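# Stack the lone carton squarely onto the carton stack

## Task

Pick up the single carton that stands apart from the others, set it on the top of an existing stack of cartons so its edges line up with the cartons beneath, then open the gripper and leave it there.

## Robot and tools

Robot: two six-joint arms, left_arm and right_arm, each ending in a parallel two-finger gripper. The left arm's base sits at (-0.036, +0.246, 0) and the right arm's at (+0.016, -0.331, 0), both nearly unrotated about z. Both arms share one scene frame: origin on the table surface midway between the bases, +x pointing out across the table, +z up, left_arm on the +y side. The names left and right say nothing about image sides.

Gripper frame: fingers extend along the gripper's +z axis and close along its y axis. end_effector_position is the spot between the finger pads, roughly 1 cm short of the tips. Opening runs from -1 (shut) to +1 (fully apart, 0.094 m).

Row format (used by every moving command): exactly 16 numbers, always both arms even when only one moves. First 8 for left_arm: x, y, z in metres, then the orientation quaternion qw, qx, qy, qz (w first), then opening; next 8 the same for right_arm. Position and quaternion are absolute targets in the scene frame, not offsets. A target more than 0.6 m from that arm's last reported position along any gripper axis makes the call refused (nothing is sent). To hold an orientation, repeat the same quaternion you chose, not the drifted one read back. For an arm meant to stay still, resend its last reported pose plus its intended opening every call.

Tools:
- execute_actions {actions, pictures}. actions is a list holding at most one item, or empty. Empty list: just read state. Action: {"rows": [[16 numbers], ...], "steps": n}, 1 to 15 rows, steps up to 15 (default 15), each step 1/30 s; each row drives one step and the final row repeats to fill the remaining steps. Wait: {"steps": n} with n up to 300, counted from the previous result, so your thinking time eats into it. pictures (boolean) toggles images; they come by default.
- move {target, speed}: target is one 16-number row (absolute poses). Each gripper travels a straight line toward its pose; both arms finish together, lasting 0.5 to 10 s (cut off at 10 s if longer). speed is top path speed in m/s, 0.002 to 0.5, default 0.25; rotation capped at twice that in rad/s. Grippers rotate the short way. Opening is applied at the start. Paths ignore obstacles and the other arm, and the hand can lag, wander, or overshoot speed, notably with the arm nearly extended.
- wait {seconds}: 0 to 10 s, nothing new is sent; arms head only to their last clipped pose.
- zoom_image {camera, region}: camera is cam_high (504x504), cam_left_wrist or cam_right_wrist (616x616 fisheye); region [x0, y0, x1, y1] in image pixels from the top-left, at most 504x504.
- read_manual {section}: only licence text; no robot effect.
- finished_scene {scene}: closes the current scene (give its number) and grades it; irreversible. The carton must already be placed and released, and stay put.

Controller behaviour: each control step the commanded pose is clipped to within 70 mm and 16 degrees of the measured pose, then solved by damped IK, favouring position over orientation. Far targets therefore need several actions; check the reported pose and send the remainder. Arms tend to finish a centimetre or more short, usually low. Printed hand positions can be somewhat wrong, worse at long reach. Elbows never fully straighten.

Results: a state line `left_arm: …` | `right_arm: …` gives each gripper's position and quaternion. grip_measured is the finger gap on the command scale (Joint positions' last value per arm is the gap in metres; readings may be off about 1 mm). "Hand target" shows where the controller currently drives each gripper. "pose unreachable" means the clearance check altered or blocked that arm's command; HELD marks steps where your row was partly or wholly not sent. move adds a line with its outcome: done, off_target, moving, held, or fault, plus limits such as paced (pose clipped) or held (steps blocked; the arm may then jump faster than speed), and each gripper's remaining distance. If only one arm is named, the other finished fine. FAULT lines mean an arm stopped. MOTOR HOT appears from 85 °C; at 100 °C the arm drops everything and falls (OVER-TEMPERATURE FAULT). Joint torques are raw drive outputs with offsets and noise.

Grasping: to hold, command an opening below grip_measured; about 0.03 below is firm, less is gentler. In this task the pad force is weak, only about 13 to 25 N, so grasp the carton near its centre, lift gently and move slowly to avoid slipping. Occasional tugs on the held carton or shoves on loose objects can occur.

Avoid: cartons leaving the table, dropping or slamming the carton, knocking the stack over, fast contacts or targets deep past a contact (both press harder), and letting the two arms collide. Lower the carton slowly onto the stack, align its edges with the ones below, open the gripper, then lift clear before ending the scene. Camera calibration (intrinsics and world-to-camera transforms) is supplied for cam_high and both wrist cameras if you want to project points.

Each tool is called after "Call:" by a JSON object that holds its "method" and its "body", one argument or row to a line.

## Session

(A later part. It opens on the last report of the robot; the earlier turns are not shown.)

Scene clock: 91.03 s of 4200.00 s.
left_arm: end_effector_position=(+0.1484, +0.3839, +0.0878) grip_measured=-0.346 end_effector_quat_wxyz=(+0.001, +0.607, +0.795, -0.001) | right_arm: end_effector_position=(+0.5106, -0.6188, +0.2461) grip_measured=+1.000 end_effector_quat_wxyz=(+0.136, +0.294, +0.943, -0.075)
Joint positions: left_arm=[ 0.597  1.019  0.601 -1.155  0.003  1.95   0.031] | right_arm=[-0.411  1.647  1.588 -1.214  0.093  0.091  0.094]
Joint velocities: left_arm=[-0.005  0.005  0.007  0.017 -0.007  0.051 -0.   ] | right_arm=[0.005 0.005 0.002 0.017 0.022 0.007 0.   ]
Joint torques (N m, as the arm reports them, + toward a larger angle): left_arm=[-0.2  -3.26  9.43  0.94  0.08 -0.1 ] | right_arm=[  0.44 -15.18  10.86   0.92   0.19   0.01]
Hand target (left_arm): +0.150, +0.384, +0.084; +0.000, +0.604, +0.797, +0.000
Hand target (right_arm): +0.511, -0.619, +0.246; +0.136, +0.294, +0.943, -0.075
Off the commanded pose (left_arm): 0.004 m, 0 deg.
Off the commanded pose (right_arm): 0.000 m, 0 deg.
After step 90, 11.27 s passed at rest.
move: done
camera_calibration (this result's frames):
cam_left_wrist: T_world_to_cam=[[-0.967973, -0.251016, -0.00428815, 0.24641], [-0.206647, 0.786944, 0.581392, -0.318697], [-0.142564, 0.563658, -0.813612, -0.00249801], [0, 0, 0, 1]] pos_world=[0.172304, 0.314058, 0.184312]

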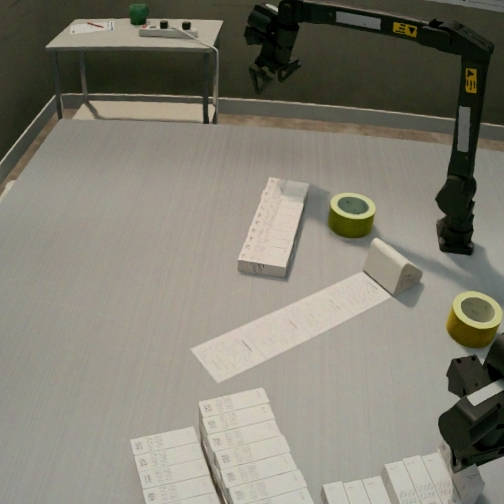

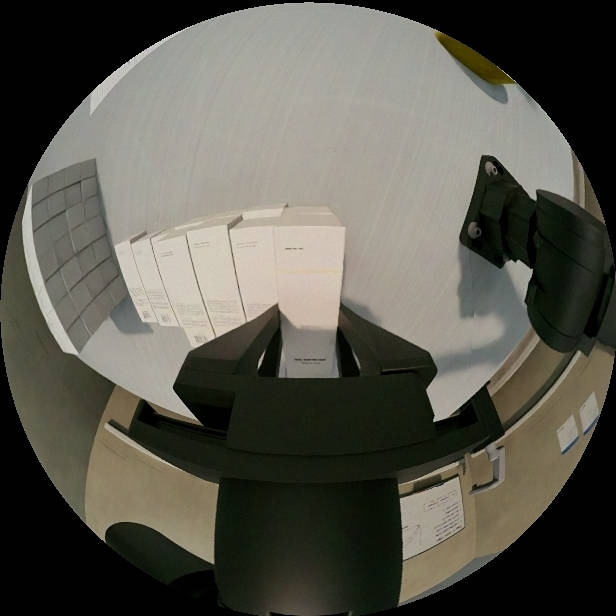

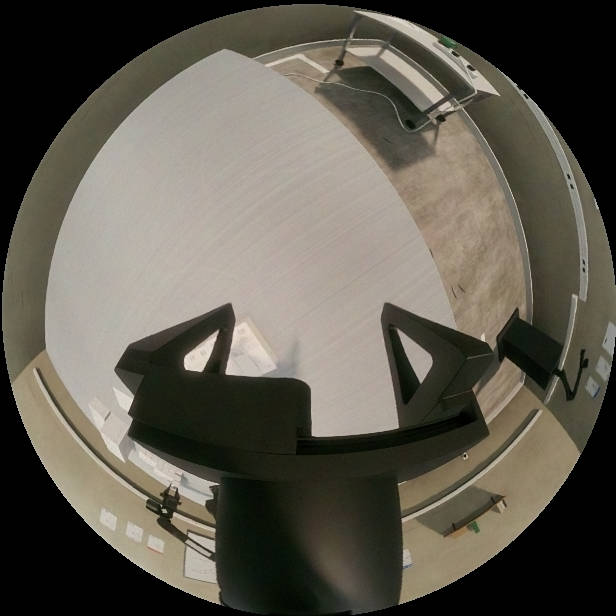

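Call:
{"method": "move", "body": {
  "target": [0.1475,0.392,0.082,0,0.604,0.797,0,-0.45,0.5106,-0.6188,0.2461,0.136,0.294,0.943,-0.075,1],
  "speed": 0.03
}}

Call:
{"method": "zoom_image", "body": {
  "camera": "cam_left_wrist",
  "region": [200, 180, 400, 340]
}}

Scene clock: 102.70 s of 4200.00 s.
left_arm: end_effector_position=(+0.1484, +0.3876, +0.0858) grip_measured=-0.346 end_effector_quat_wxyz=(+0.001, +0.604, +0.797, -0.001) | right_arm: end_effector_position=(+0.5106, -0.6188, +0.2461) grip_measured=+1.000 end_effector_quat_wxyz=(+0.136, +0.294, +0.943, -0.075)
Joint positions: left_arm=[ 0.61   1.029  0.601 -1.144  0.003  1.956  0.031] | right_arm=[-0.411  1.647  1.588 -1.214  0.093  0.091  0.094]
Joint velocities: left_arm=[-0.015 -0.005 -0.002  0.002 -0.095 -0.081 -0.001] | right_arm=[-0.024 -0.015  0.007 -0.022 -0.007  0.007  0.   ]
Joint torques (N m, as the arm reports them, + toward a larger angle): left_arm=[ 1.36 -2.98  9.51  0.88  0.09  0.18] | right_arm=[  0.47 -15.34  10.81   0.85   0.17   0.01]
Hand target (left_arm): +0.147, +0.392, +0.082; +0.000, +0.604, +0.797, -0.000
Hand target (right_arm): +0.511, -0.619, +0.246; +0.136, +0.294, +0.943, -0.075
Off the commanded pose (left_arm): 0.006 m, 0 deg.
Off the commanded pose (right_arm): 0.000 m, 0 deg.
After step 90, 7.93 s passed at rest.
move: done
camera_calibration (this result's frames):
cam_left_wrist: T_world_to_cam=[[-0.966319, -0.257284, -0.00571718, 0.249714], [-0.212461, 0.785042, 0.581867, -0.318885], [-0.145217, 0.563484, -0.813264, -0.00577681], [0, 0, 0, 1]] pos_world=[0.172714, 0.31784, 0.182278]

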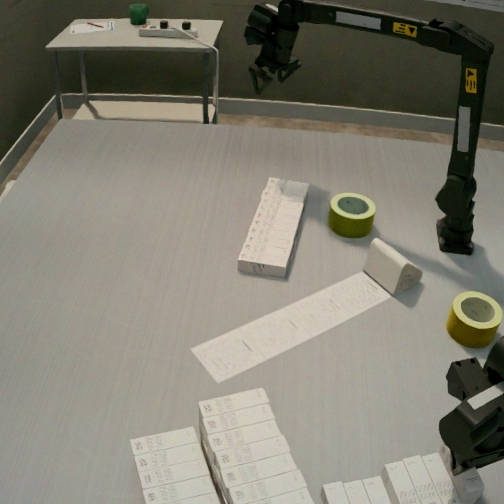

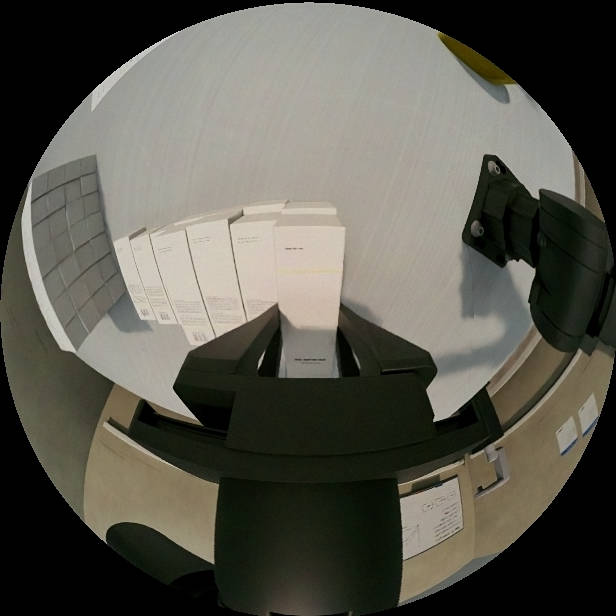

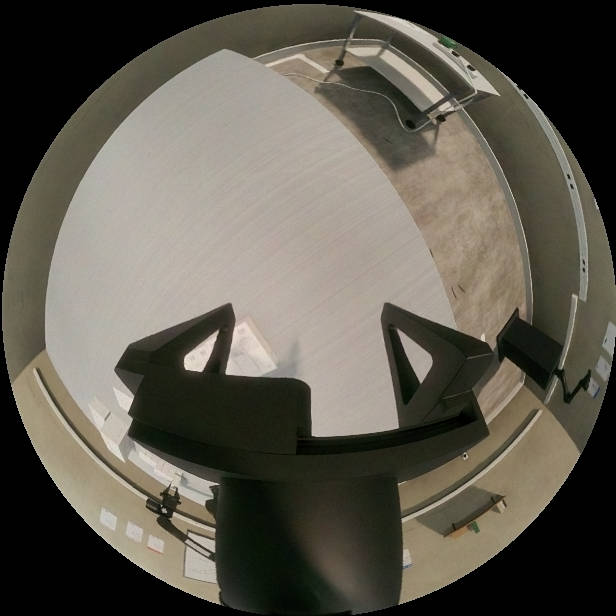

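Region (200, 180, 400, 340) of cam_left_wrist's 616x616 image, scaled by 2.520, with more detail than that image has; it fills the top 403 rows of this view, and the rest is white.

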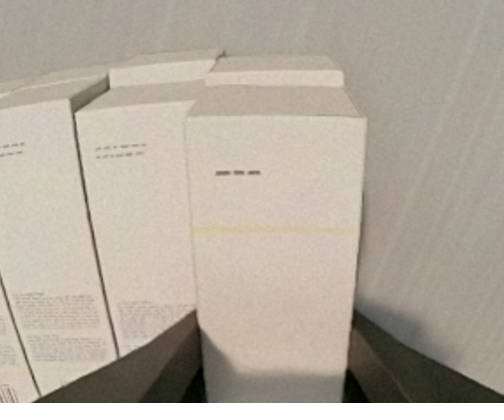

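Call:
{"method": "move", "body": {
  "target": [0.1455,0.393,0.074,0,0.604,0.797,0,-0.45,0.5106,-0.6188,0.2461,0.136,0.294,0.943,-0.075,1],
  "speed": 0.02
}}

Call:
{"method": "zoom_image", "body": {
  "camera": "cam_left_wrist",
  "region": [200, 180, 400, 340]
}}

Scene clock: 112.57 s of 4200.00 s.
left_arm: end_effector_position=(+0.1499, +0.3907, +0.0842) grip_measured=-0.346 end_effector_quat_wxyz=(+0.003, +0.605, +0.796, +0.007) | right_arm: end_effector_position=(+0.5106, -0.6188, +0.2461) grip_measured=+1.000 end_effector_quat_wxyz=(+0.136, +0.294, +0.943, -0.075)
Joint positions: left_arm=[ 0.616  1.029  0.597 -1.124  0.003  1.964  0.031] | right_arm=[-0.411  1.647  1.588 -1.214  0.093  0.091  0.094]
Joint velocities: left_arm=[-0.005 -0.005  0.002 -0.002 -0.066  0.051 -0.   ] | right_arm=[ 0.015  0.005 -0.002 -0.012 -0.007  0.007  0.   ]
Joint torques (N m, as the arm reports them, + toward a larger angle): left_arm=[ 1.45 -2.54  8.4   1.1   0.09  0.18] | right_arm=[  0.35 -15.1   10.84   0.91   0.18   0.  ]
Hand target (left_arm): +0.145, +0.392, +0.074; +0.000, +0.604, +0.797, -0.000
Hand target (right_arm): +0.511, -0.619, +0.246; +0.136, +0.294, +0.943, -0.075
Off the commanded pose (left_arm): 0.011 m, 1 deg.
Off the commanded pose (right_arm): 0.000 m, 0 deg.
After step 90, 5.97 s passed at rest.
move: off_target (left_arm)
camera_calibration (this result's frames):
cam_left_wrist: T_world_to_cam=[[-0.966465, -0.256062, -0.0194084, 0.252583], [-0.218415, 0.779915, 0.586539, -0.317508], [-0.135054, 0.571109, -0.809688, -0.0134261], [0, 0, 0, 1]] pos_world=[0.172951, 0.319974, 0.180262]

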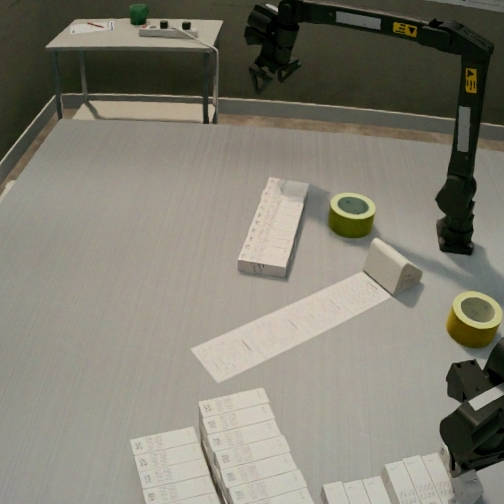

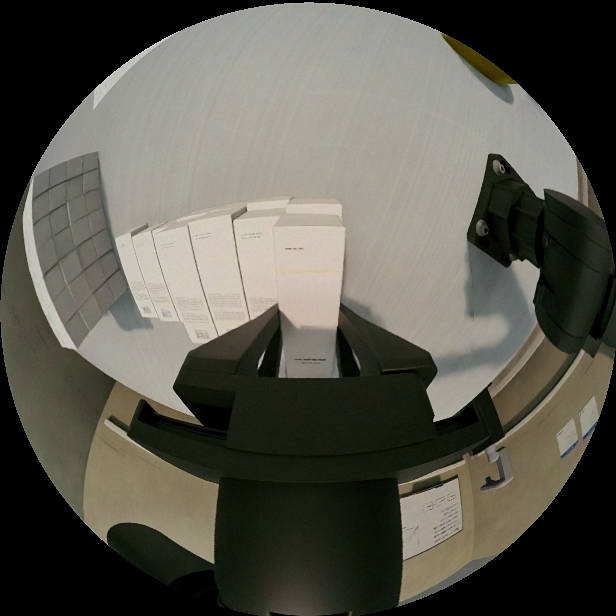

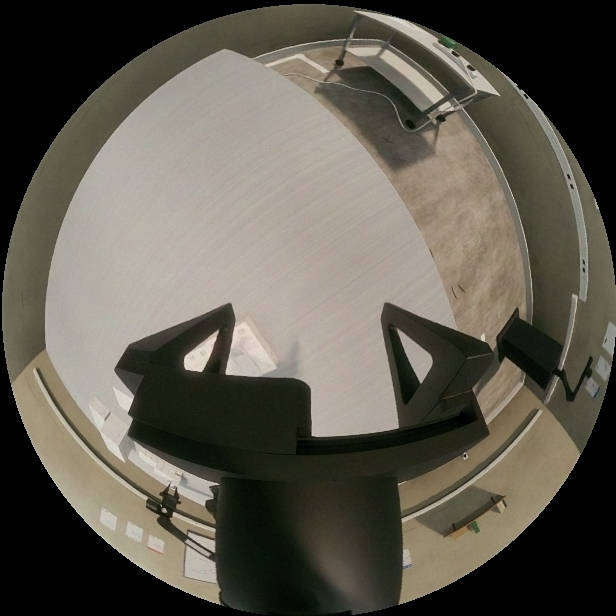

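Region (200, 180, 400, 340) of cam_left_wrist's 616x616 image, scaled by 2.520, with more detail than that image has; it fills the top 403 rows of this view, and the rest is white.

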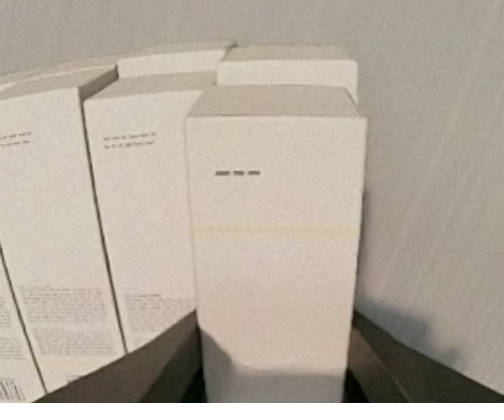

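Call:
{"method": "execute_actions", "body": {
  "actions": [
    {"rows":[[0.149,0.391,0.083,0,0.604,0.797,0,-0.3,0.5106,-0.6188,0.2461,0.136,0.294,0.943,-0.075,1],[0.149,0.391,0.083,0,0.604,0.797,0,-0.3,0.5106,-0.6188,0.2461,0.136,0.294,0.943,-0.075,1],[0.149,0.391,0.083,0,0.604,0.797,0,-0.3,0.5106,-0.6188,0.2461,0.136,0.294,0.943,-0.075,1],[0.149,0.391,0.083,0,0.604,0.797,0,-0.3,0.5106,-0.6188,0.2461,0.136,0.294,0.943,-0.075,1],[0.149,0.391,0.083,0,0.604,0.797,0,-0.1,0.5106,-0.6188,0.2461,0.136,0.294,0.943,-0.075,1]],"steps":15}
  ],
  "pictures": false
}}

Call:
{"method": "move", "body": {
  "target": [0.21,0.375,0.21,0,0.66,0.75,0,0.2,0.5106,-0.6188,0.2461,0.136,0.294,0.943,-0.075,1],
  "speed": 0.001
}}

Scene clock: 117.63 s of 4200.00 s.
left_arm: end_effector_position=(+0.1499, +0.3907, +0.0842) grip_measured=-0.101 end_effector_quat_wxyz=(+0.003, +0.605, +0.796, +0.007) | right_arm: end_effector_position=(+0.5106, -0.6188, +0.2461) grip_measured=+1.000 end_effector_quat_wxyz=(+0.136, +0.294, +0.943, -0.075)
Joint positions: left_arm=[ 0.616  1.029  0.597 -1.124  0.003  1.964  0.042] | right_arm=[-0.411  1.647  1.588 -1.214  0.093  0.091  0.094]
Joint velocities: left_arm=[-0.005 -0.005 -0.002 -0.007 -0.051  0.007 -0.001] | right_arm=[-0.005  0.005  0.002  0.007 -0.007 -0.037  0.   ]
Joint torques (N m, as the arm reports them, + toward a larger angle): left_arm=[ 0.37 -3.29 10.28  0.15  0.08  0.01] | right_arm=[  0.49 -15.4   10.84   0.92   0.19   0.01]
Hand target (left_arm): +0.149, +0.391, +0.083; +0.000, +0.604, +0.797, +0.000
Hand target (right_arm): +0.511, -0.619, +0.246; +0.136, +0.294, +0.943, -0.075
Off the commanded pose (left_arm): 0.002 m, 1 deg.
Off the commanded pose (right_arm): 0.000 m, 0 deg.
Steps of this call (steps 1 to 90: nothing new was sent; then 1.57 s passed at rest; steps 91 to 105: all 15 steps of this action). Readings (end_effector_position):
91: left_arm (+0.1499, +0.3907, +0.0842) | right_arm (+0.5106, -0.6188, +0.2461)
92: left_arm (+0.1499, +0.3907, +0.0842) | right_arm (+0.5106, -0.6188, +0.2461)
94: left_arm (+0.1499, +0.3907, +0.0842) | right_arm (+0.5106, -0.6188, +0.2461)
98: left_arm (+0.1499, +0.3907, +0.0842) | right_arm (+0.5106, -0.6188, +0.2461)
105: the state above

speed must be a number from 0.002 to 0.5 (m/s); nothing of the call was run and nothing moved

Good (that diagonal move was unsafe anyway). Lift straight up first.

Call:
{"method": "move", "body": {
  "target": [0.150,0.391,0.14,0,0.604,0.797,0,-0.1,0.5106,-0.6188,0.2461,0.136,0.294,0.943,-0.075,1],
  "speed": 0.1
}}

Call:
{"method": "move", "body": {
  "target": [0.150,0.43,0.20,0,0.604,0.797,0,0.3,0.5106,-0.6188,0.2461,0.136,0.294,0.943,-0.075,1],
  "speed": 0.2
}}

Call:
{"method": "zoom_image", "body": {
  "camera": "cam_left_wrist",
  "region": [180, 150, 420, 340]
}}

Scene clock: 121.07 s of 4200.00 s.
left_arm: end_effector_position=(+0.1429, +0.3852, +0.1245) grip_measured=-0.101 end_effector_quat_wxyz=(-0.002, +0.605, +0.796, -0.014) | right_arm: end_effector_position=(+0.5106, -0.6188, +0.2461) grip_measured=+1.000 end_effector_quat_wxyz=(+0.136, +0.294, +0.943, -0.075)
Joint positions: left_arm=[ 0.616  0.983  0.682 -1.298  0.003  1.964  0.042] | right_arm=[-0.411  1.647  1.588 -1.214  0.093  0.091  0.094]
Joint velocities: left_arm=[ 0.005  0.005 -0.017 -0.007 -0.022  0.051 -0.   ] | right_arm=[-0.005  0.005 -0.002  0.007 -0.022  0.051  0.   ]
Joint torques (N m, as the arm reports them, + toward a larger angle): left_arm=[ 0.04 -4.2  13.59 -0.16  0.09 -0.01] | right_arm=[  0.53 -15.34  10.84   0.86   0.16  -0.01]
Hand target (left_arm): +0.151, +0.391, +0.140; +0.000, +0.604, +0.797, +0.000
Hand target (right_arm): +0.511, -0.619, +0.246; +0.136, +0.294, +0.943, -0.075
Off the commanded pose (left_arm): 0.018 m, 2 deg.
Off the commanded pose (right_arm): 0.000 m, 0 deg.
move: off_target (left_arm)
camera_calibration (this result's frames):
cam_left_wrist: T_world_to_cam=[[-0.966562, -0.255692, 0.0194873, 0.240181], [-0.198795, 0.795143, 0.572911, -0.345383], [-0.161984, 0.54988, -0.819386, 0.0346795], [0, 0, 0, 1]] pos_world=[0.169107, 0.316972, 0.221609]

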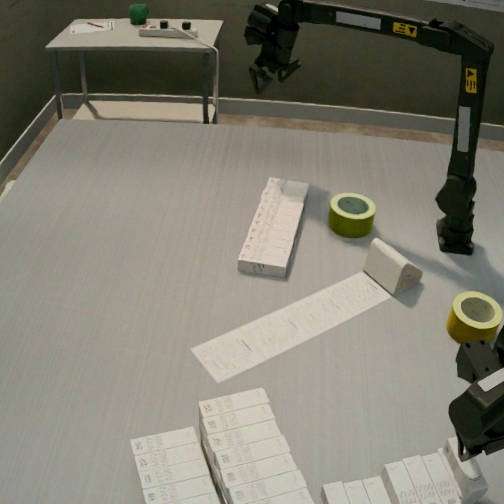

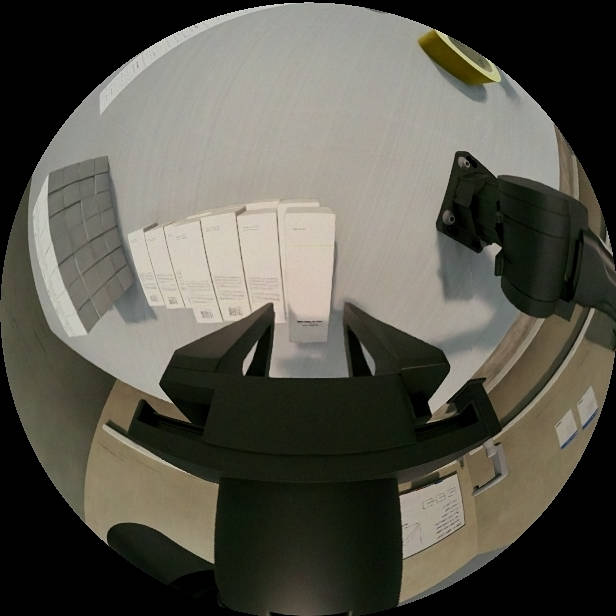

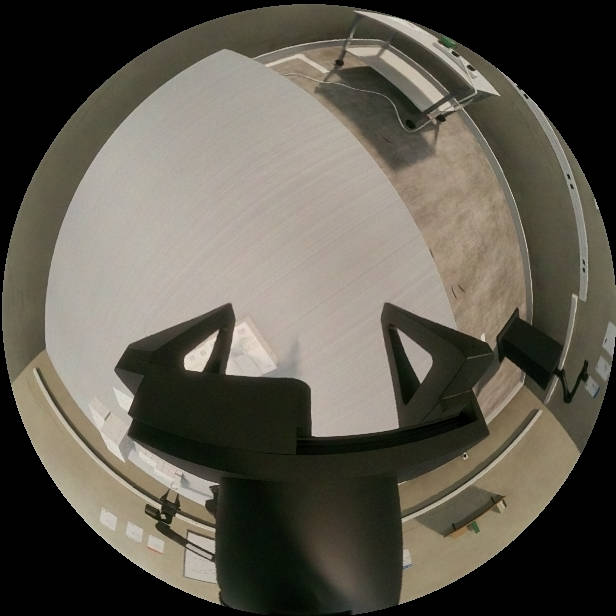

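Scene clock: 122.00 s of 4200.00 s.
left_arm: end_effector_position=(+0.1480, +0.4239, +0.1898) grip_measured=+0.298 end_effector_quat_wxyz=(-0.000, +0.603, +0.798, -0.002) | right_arm: end_effector_position=(+0.5106, -0.6188, +0.2461) grip_measured=+1.000 end_effector_quat_wxyz=(+0.136, +0.294, +0.943, -0.075)
Joint positions: left_arm=[ 0.721  1.01   0.874 -1.439  0.001  2.065  0.061] | right_arm=[-0.411  1.647  1.588 -1.214  0.093  0.091  0.094]
Joint velocities: left_arm=[-0.015  0.005 -0.007 -0.007  0.037 -0.007 -0.   ] | right_arm=[ 0.005  0.005 -0.012 -0.022 -0.007 -0.037  0.   ]
Joint torques (N m, as the arm reports them, + toward a larger angle): left_arm=[ 1.28 -3.14 13.46 -0.17  0.19  0.17] | right_arm=[  0.41 -15.09  10.81   0.85   0.18   0.03]
Hand target (left_arm): +0.151, +0.431, +0.199; +0.001, +0.604, +0.797, +0.000
Hand target (right_arm): +0.511, -0.619, +0.246; +0.136, +0.294, +0.943, -0.075
Off the commanded pose (left_arm): 0.012 m, 0 deg.
Off the commanded pose (right_arm): 0.000 m, 0 deg.
move: off_target (left_arm)
camera_calibration (this result's frames):
cam_left_wrist: T_world_to_cam=[[-0.965546, -0.260228, -0.00141745, 0.259498], [-0.212344, 0.784708, 0.582361, -0.407918], [-0.150434, 0.562597, -0.812929, 0.0593886], [0, 0, 0, 1]] pos_world=[0.172872, 0.354213, 0.286202]

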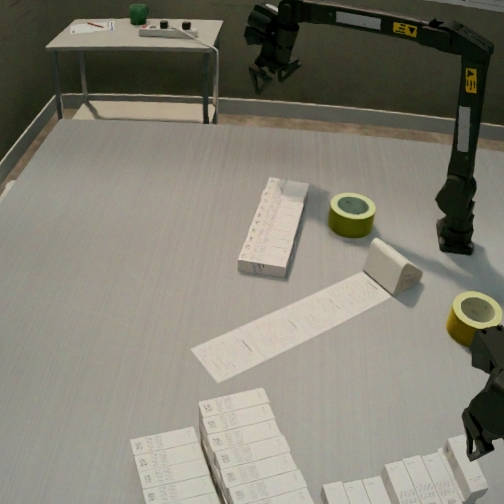

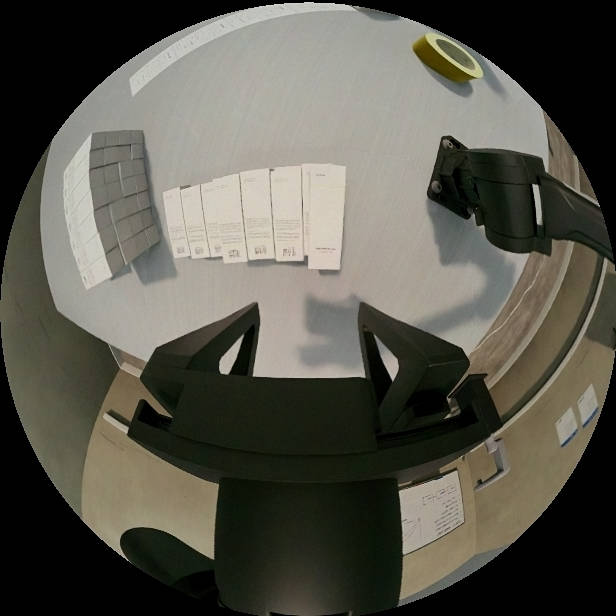

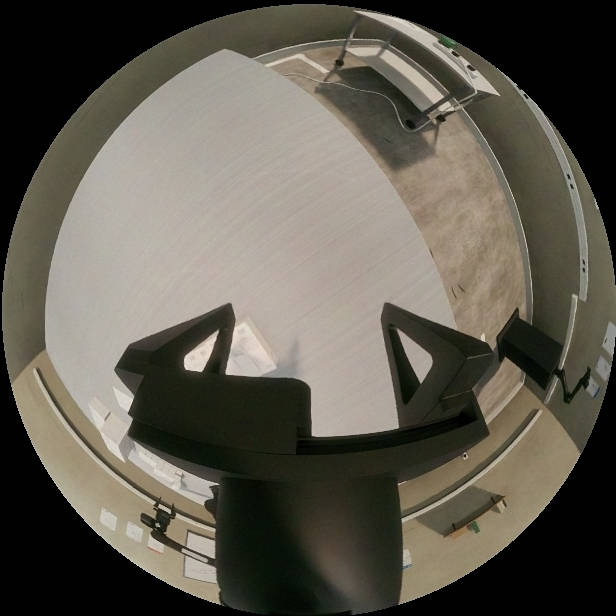

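Region (180, 150, 420, 340) of cam_left_wrist's 616x616 image, scaled by 2.100, with more detail than that image has; it fills the top 399 rows of this view, and the rest is white.

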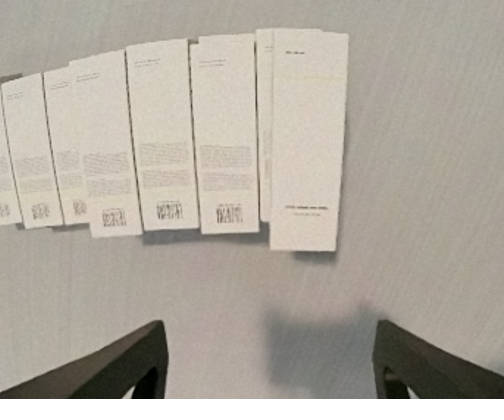

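Call:
{"method": "move", "body": {
  "target": [0.151,0.393,0.125,0,0.604,0.797,0,0.15,0.5106,-0.6188,0.2461,0.136,0.294,0.943,-0.075,1],
  "speed": 0.2
}}

Call:
{"method": "move", "body": {
  "target": [0.151,0.393,0.081,0,0.604,0.797,0,0.15,0.5106,-0.6188,0.2461,0.136,0.294,0.943,-0.075,1],
  "speed": 0.06
}}

Scene clock: 128.13 s of 4200.00 s.
left_arm: end_effector_position=(+0.1459, +0.3922, +0.1245) grip_measured=+0.151 end_effector_quat_wxyz=(-0.002, +0.605, +0.796, -0.010) | right_arm: end_effector_position=(+0.5106, -0.6188, +0.2461) grip_measured=+1.000 end_effector_quat_wxyz=(+0.136, +0.294, +0.943, -0.075)
Joint positions: left_arm=[ 0.63   0.999  0.692 -1.285  0.001  1.978  0.054] | right_arm=[-0.411  1.647  1.588 -1.214  0.093  0.091  0.094]
Joint velocities: left_arm=[ 0.015  0.005 -0.012  0.002 -0.007 -0.037  0.   ] | right_arm=[-0.005 -0.005 -0.017  0.017  0.051 -0.037  0.   ]
Joint torques (N m, as the arm reports them, + toward a larger angle): left_arm=[-0.73 -4.56 10.14  0.84  0.14 -0.08] | right_arm=[  0.5  -15.29  10.85   0.94   0.17   0.01]
Hand target (left_arm): +0.150, +0.392, +0.125; -0.000, +0.604, +0.797, -0.000
Hand target (right_arm): +0.511, -0.619, +0.246; +0.136, +0.294, +0.943, -0.075
Off the commanded pose (left_arm): 0.005 m, 1 deg.
Off the commanded pose (right_arm): 0.000 m, 0 deg.
After step 90, 2.27 s passed at rest.
move: done
camera_calibration (this result's frames):
cam_left_wrist: T_world_to_cam=[[-0.966639, -0.255733, 0.0144615, 0.245576], [-0.200841, 0.791777, 0.576846, -0.349234], [-0.158969, 0.554698, -0.816725, 0.0286296], [0, 0, 0, 1]] pos_world=[0.171795, 0.323436, 0.221285]

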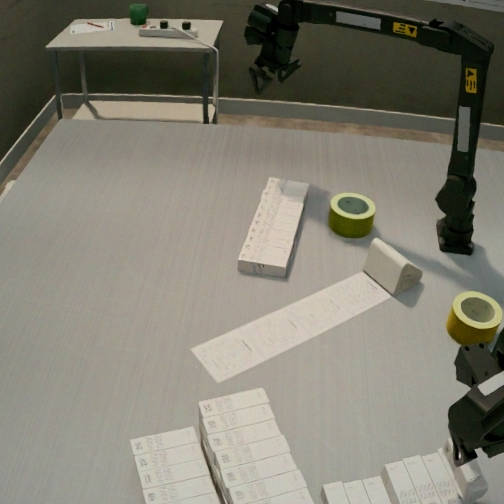

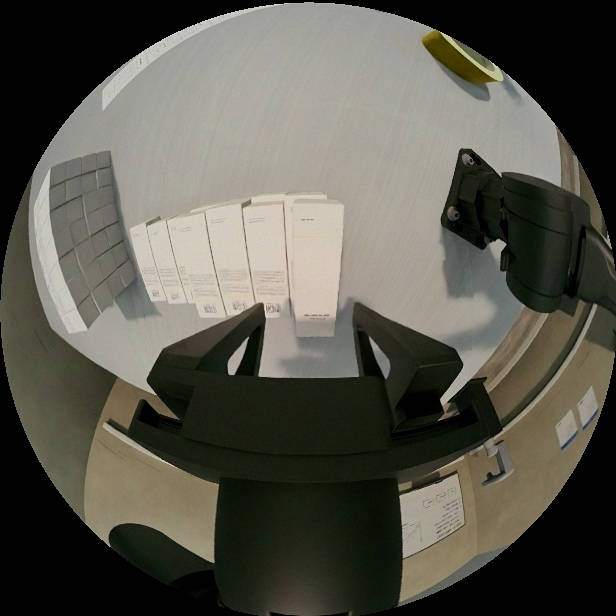

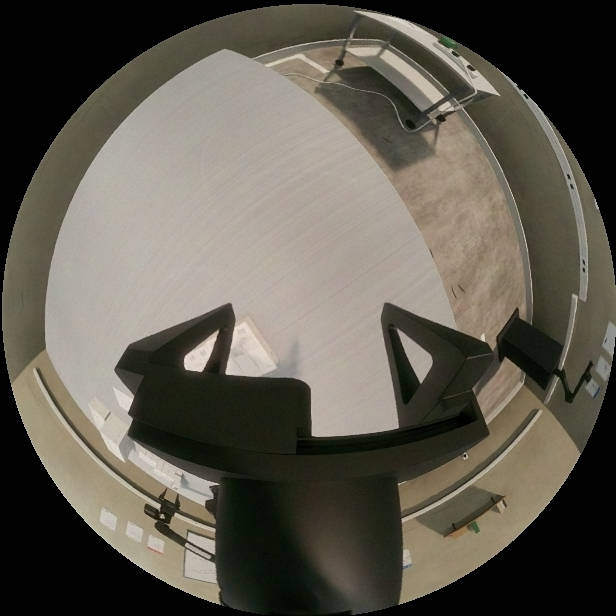

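Scene clock: 129.20 s of 4200.00 s.
left_arm: end_effector_position=(+0.1481, +0.3940, +0.0858) grip_measured=+0.151 end_effector_quat_wxyz=(+0.001, +0.605, +0.796, +0.001) | right_arm: end_effector_position=(+0.5106, -0.6188, +0.2461) grip_measured=+1.000 end_effector_quat_wxyz=(+0.136, +0.294, +0.943, -0.075)
Joint positions: left_arm=[ 0.63   1.039  0.607 -1.137  0.001  1.977  0.054] | right_arm=[-0.411  1.647  1.588 -1.214  0.093  0.091  0.094]
Joint velocities: left_arm=[-0.005 -0.005 -0.022  0.007 -0.022 -0.081  0.   ] | right_arm=[ 0.005  0.005 -0.007  0.012 -0.066 -0.007  0.   ]
Joint torques (N m, as the arm reports them, + toward a larger angle): left_arm=[-0.62 -3.32  9.34  0.92  0.15 -0.1 ] | right_arm=[  0.45 -15.27  10.84   0.76   0.18  -0.01]
Hand target (left_arm): +0.150, +0.392, +0.081; -0.000, +0.604, +0.797, +0.000
Hand target (right_arm): +0.511, -0.619, +0.246; +0.136, +0.294, +0.943, -0.075
Off the commanded pose (left_arm): 0.006 m, 0 deg.
Off the commanded pose (right_arm): 0.000 m, 0 deg.
move: done
camera_calibration (this result's frames):
cam_left_wrist: T_world_to_cam=[[-0.966511, -0.256524, -0.00713422, 0.250913], [-0.212132, 0.782993, 0.584741, -0.323403], [-0.144414, 0.566672, -0.811189, -0.0110186], [0, 0, 0, 1]] pos_world=[0.172315, 0.323832, 0.181959]

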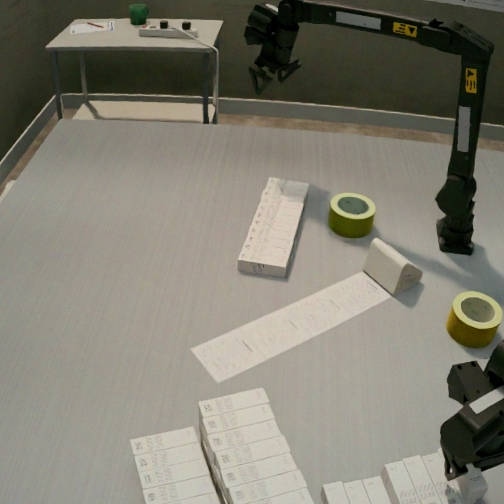

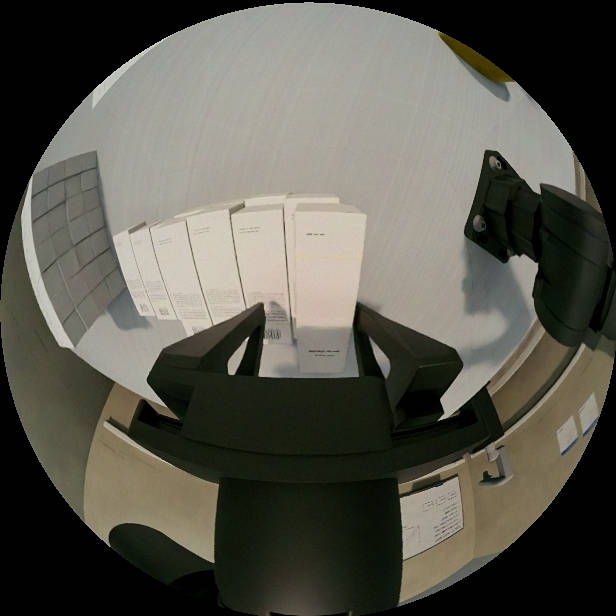

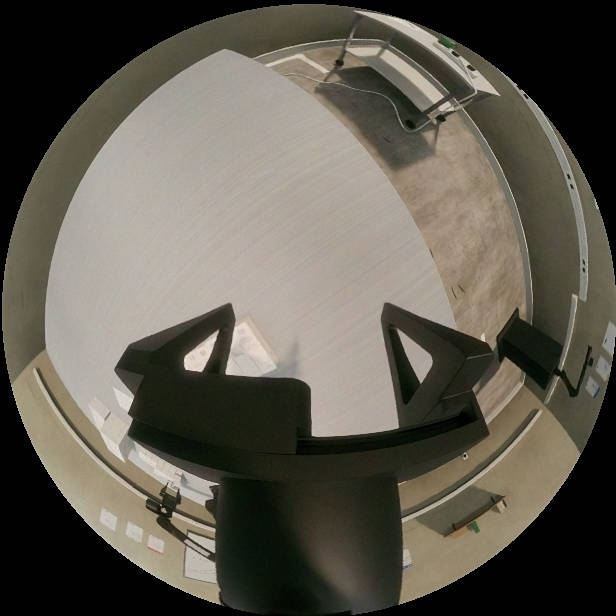

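Call:
{"method": "execute_actions", "body": {
  "actions": [
    {"rows":[[0.150,0.392,0.081,0,0.604,0.797,0,-0.1,0.5106,-0.6188,0.2461,0.136,0.294,0.943,-0.075,1],[0.150,0.392,0.081,0,0.604,0.797,0,-0.15,0.5106,-0.6188,0.2461,0.136,0.294,0.943,-0.075,1],[0.150,0.392,0.081,0,0.604,0.797,0,-0.2,0.5106,-0.6188,0.2461,0.136,0.294,0.943,-0.075,1],[0.150,0.392,0.081,0,0.604,0.797,0,-0.25,0.5106,-0.6188,0.2461,0.136,0.294,0.943,-0.075,1],[0.150,0.392,0.081,0,0.604,0.797,0,-0.3,0.5106,-0.6188,0.2461,0.136,0.294,0.943,-0.075,1],[0.150,0.392,0.081,0,0.604,0.797,0,-0.37,0.5106,-0.6188,0.2461,0.136,0.294,0.943,-0.075,1]],"steps":15}
  ]
}}

Call:
{"method": "execute_actions", "body": {
  "actions": [
    {"rows":[[0.150,0.392,0.081,0,0.604,0.797,0,-0.2,0.5106,-0.6188,0.2461,0.136,0.294,0.943,-0.075,1],[0.150,0.392,0.081,0,0.604,0.797,0,-0.2,0.5106,-0.6188,0.2461,0.136,0.294,0.943,-0.075,1],[0.150,0.392,0.081,0,0.604,0.797,0,-0.2,0.5106,-0.6188,0.2461,0.136,0.294,0.943,-0.075,1],[0.150,0.392,0.081,0,0.604,0.797,0,0.2,0.5106,-0.6188,0.2461,0.136,0.294,0.943,-0.075,1]],"steps":15}
  ]
}}

Scene clock: 137.77 s of 4200.00 s.
left_arm: end_effector_position=(+0.1481, +0.3940, +0.0858) grip_measured=-0.350 end_effector_quat_wxyz=(+0.001, +0.604, +0.797, +0.001) | right_arm: end_effector_position=(+0.5106, -0.6188, +0.2461) grip_measured=+1.000 end_effector_quat_wxyz=(+0.136, +0.294, +0.943, -0.075)
Joint positions: left_arm=[ 0.63   1.039  0.607 -1.137  0.001  1.977  0.031] | right_arm=[-0.411  1.647  1.588 -1.214  0.093  0.091  0.094]
Joint velocities: left_arm=[ 0.005 -0.005 -0.017 -0.002  0.022 -0.139 -0.001] | right_arm=[ 0.005 -0.005  0.007  0.007  0.022 -0.066  0.   ]
Joint torques (N m, as the arm reports them, + toward a larger angle): left_arm=[-0.76 -3.37  9.17  0.86  0.16 -0.1 ] | right_arm=[  0.49 -15.15  10.88   0.86   0.17   0.02]
Hand target (left_arm): +0.150, +0.392, +0.081; +0.000, +0.604, +0.797, -0.000
Hand target (right_arm): +0.511, -0.619, +0.246; +0.136, +0.294, +0.943, -0.075
Off the commanded pose (left_arm): 0.005 m, 0 deg.
Off the commanded pose (right_arm): 0.000 m, 0 deg.
Steps of this call (steps 1 to 90: nothing new was sent; then 5.07 s passed at rest; steps 91 to 105: all 15 steps of this action). Readings (end_effector_position):
91: left_arm (+0.1481, +0.3940, +0.0858) | right_arm (+0.5106, -0.6188, +0.2461)
92: left_arm (+0.1481, +0.3940, +0.0858) | right_arm (+0.5106, -0.6188, +0.2461)
94: left_arm (+0.1481, +0.3940, +0.0858) | right_arm (+0.5106, -0.6188, +0.2461)
98: left_arm (+0.1481, +0.3940, +0.0858) | right_arm (+0.5106, -0.6188, +0.2461)
105: the state above
camera_calibration (this result's frames):
cam_left_wrist: T_world_to_cam=[[-0.966315, -0.257262, -0.00713456, 0.251175], [-0.21273, 0.782832, 0.58474, -0.323251], [-0.144846, 0.566561, -0.81119, -0.0109106], [0, 0, 0, 1]] pos_world=[0.172369, 0.32385, 0.181959]

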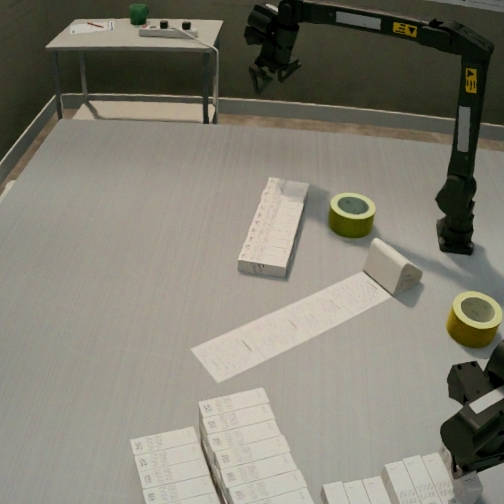

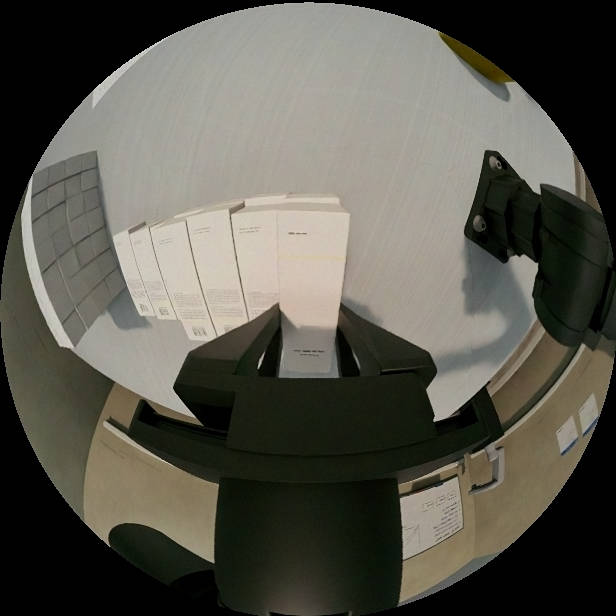

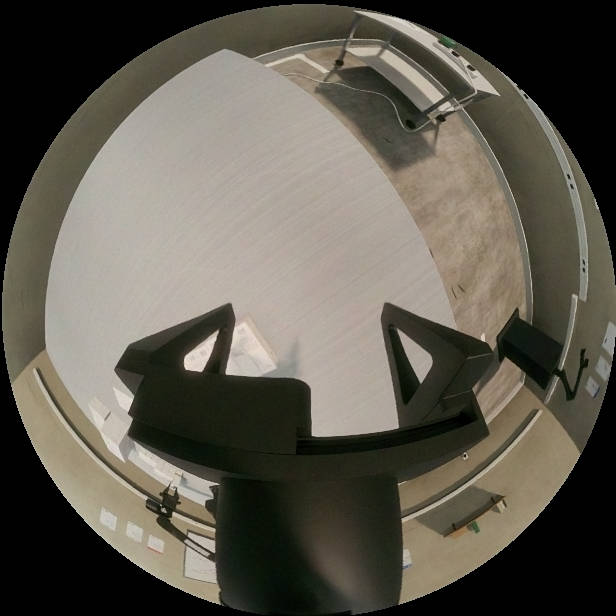

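Scene clock: 138.27 s of 4200.00 s.
left_arm: end_effector_position=(+0.1481, +0.3940, +0.0858) grip_measured=+0.199 end_effector_quat_wxyz=(+0.001, +0.604, +0.797, +0.001) | right_arm: end_effector_position=(+0.5106, -0.6188, +0.2461) grip_measured=+1.000 end_effector_quat_wxyz=(+0.136, +0.294, +0.943, -0.075)
Joint positions: left_arm=[ 0.63   1.039  0.607 -1.137  0.001  1.977  0.056] | right_arm=[-0.411  1.647  1.588 -1.214  0.093  0.091  0.094]
Joint velocities: left_arm=[-0.005 -0.024 -0.017  0.007  0.007  0.066 -0.001] | right_arm=[-0.005 -0.015  0.002 -0.007 -0.022  0.007  0.   ]
Joint torques (N m, as the arm reports them, + toward a larger angle): left_arm=[-0.64 -3.49  9.19  0.86  0.16 -0.09] | right_arm=[  0.49 -15.43  10.85   0.89   0.18   0.  ]
Hand target (left_arm): +0.150, +0.392, +0.081; -0.000, +0.604, +0.797, -0.000
Hand target (right_arm): +0.511, -0.619, +0.246; +0.136, +0.294, +0.943, -0.075
Off the commanded pose (left_arm): 0.005 m, 0 deg.
Off the commanded pose (right_arm): 0.000 m, 0 deg.
Steps of this call (steps 1 to 15: all 15 steps of this action). Readings (end_effector_position):
1: left_arm (+0.1481, +0.3940, +0.0858) | right_arm (+0.5106, -0.6188, +0.2461)
2: left_arm (+0.1481, +0.3940, +0.0858) | right_arm (+0.5106, -0.6188, +0.2461)
4: left_arm (+0.1481, +0.3940, +0.0858) | right_arm (+0.5106, -0.6188, +0.2461)
8: left_arm (+0.1481, +0.3940, +0.0858) | right_arm (+0.5106, -0.6188, +0.2461)
15: the state above
camera_calibration (this result's frames):
cam_left_wrist: T_world_to_cam=[[-0.966315, -0.257262, -0.00713456, 0.251175], [-0.21273, 0.782832, 0.58474, -0.323251], [-0.144846, 0.566561, -0.81119, -0.0109106], [0, 0, 0, 1]] pos_world=[0.172369, 0.32385, 0.181959]

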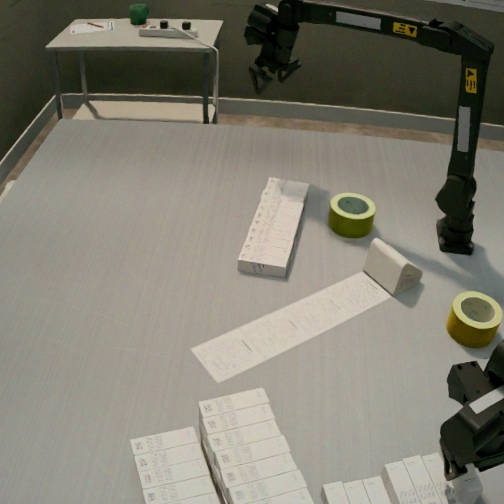

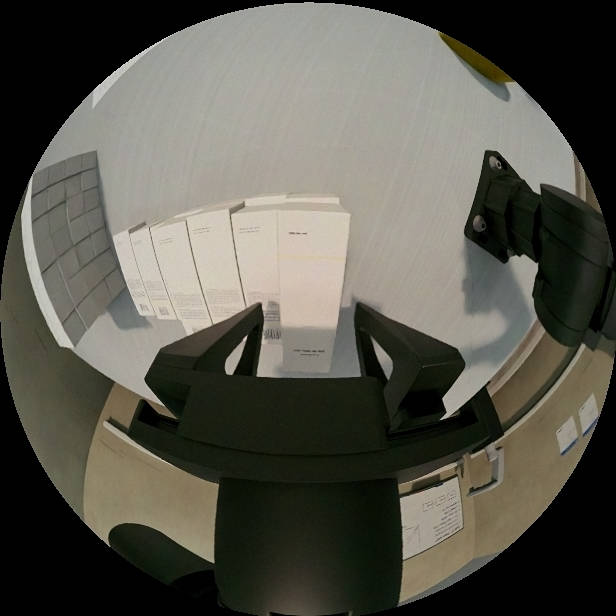

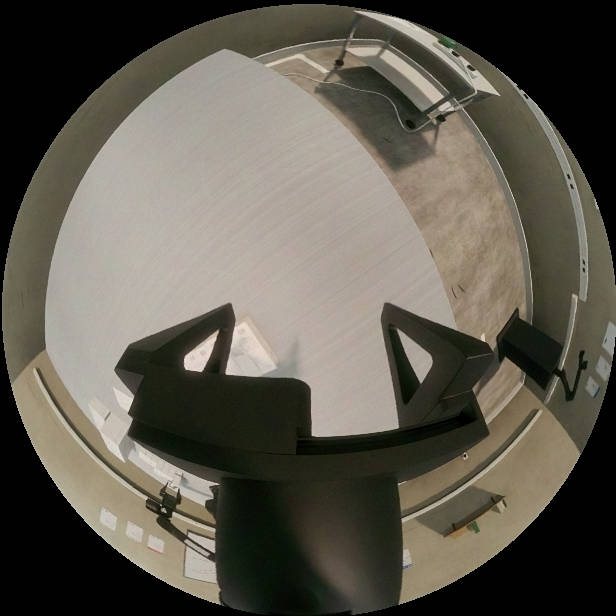

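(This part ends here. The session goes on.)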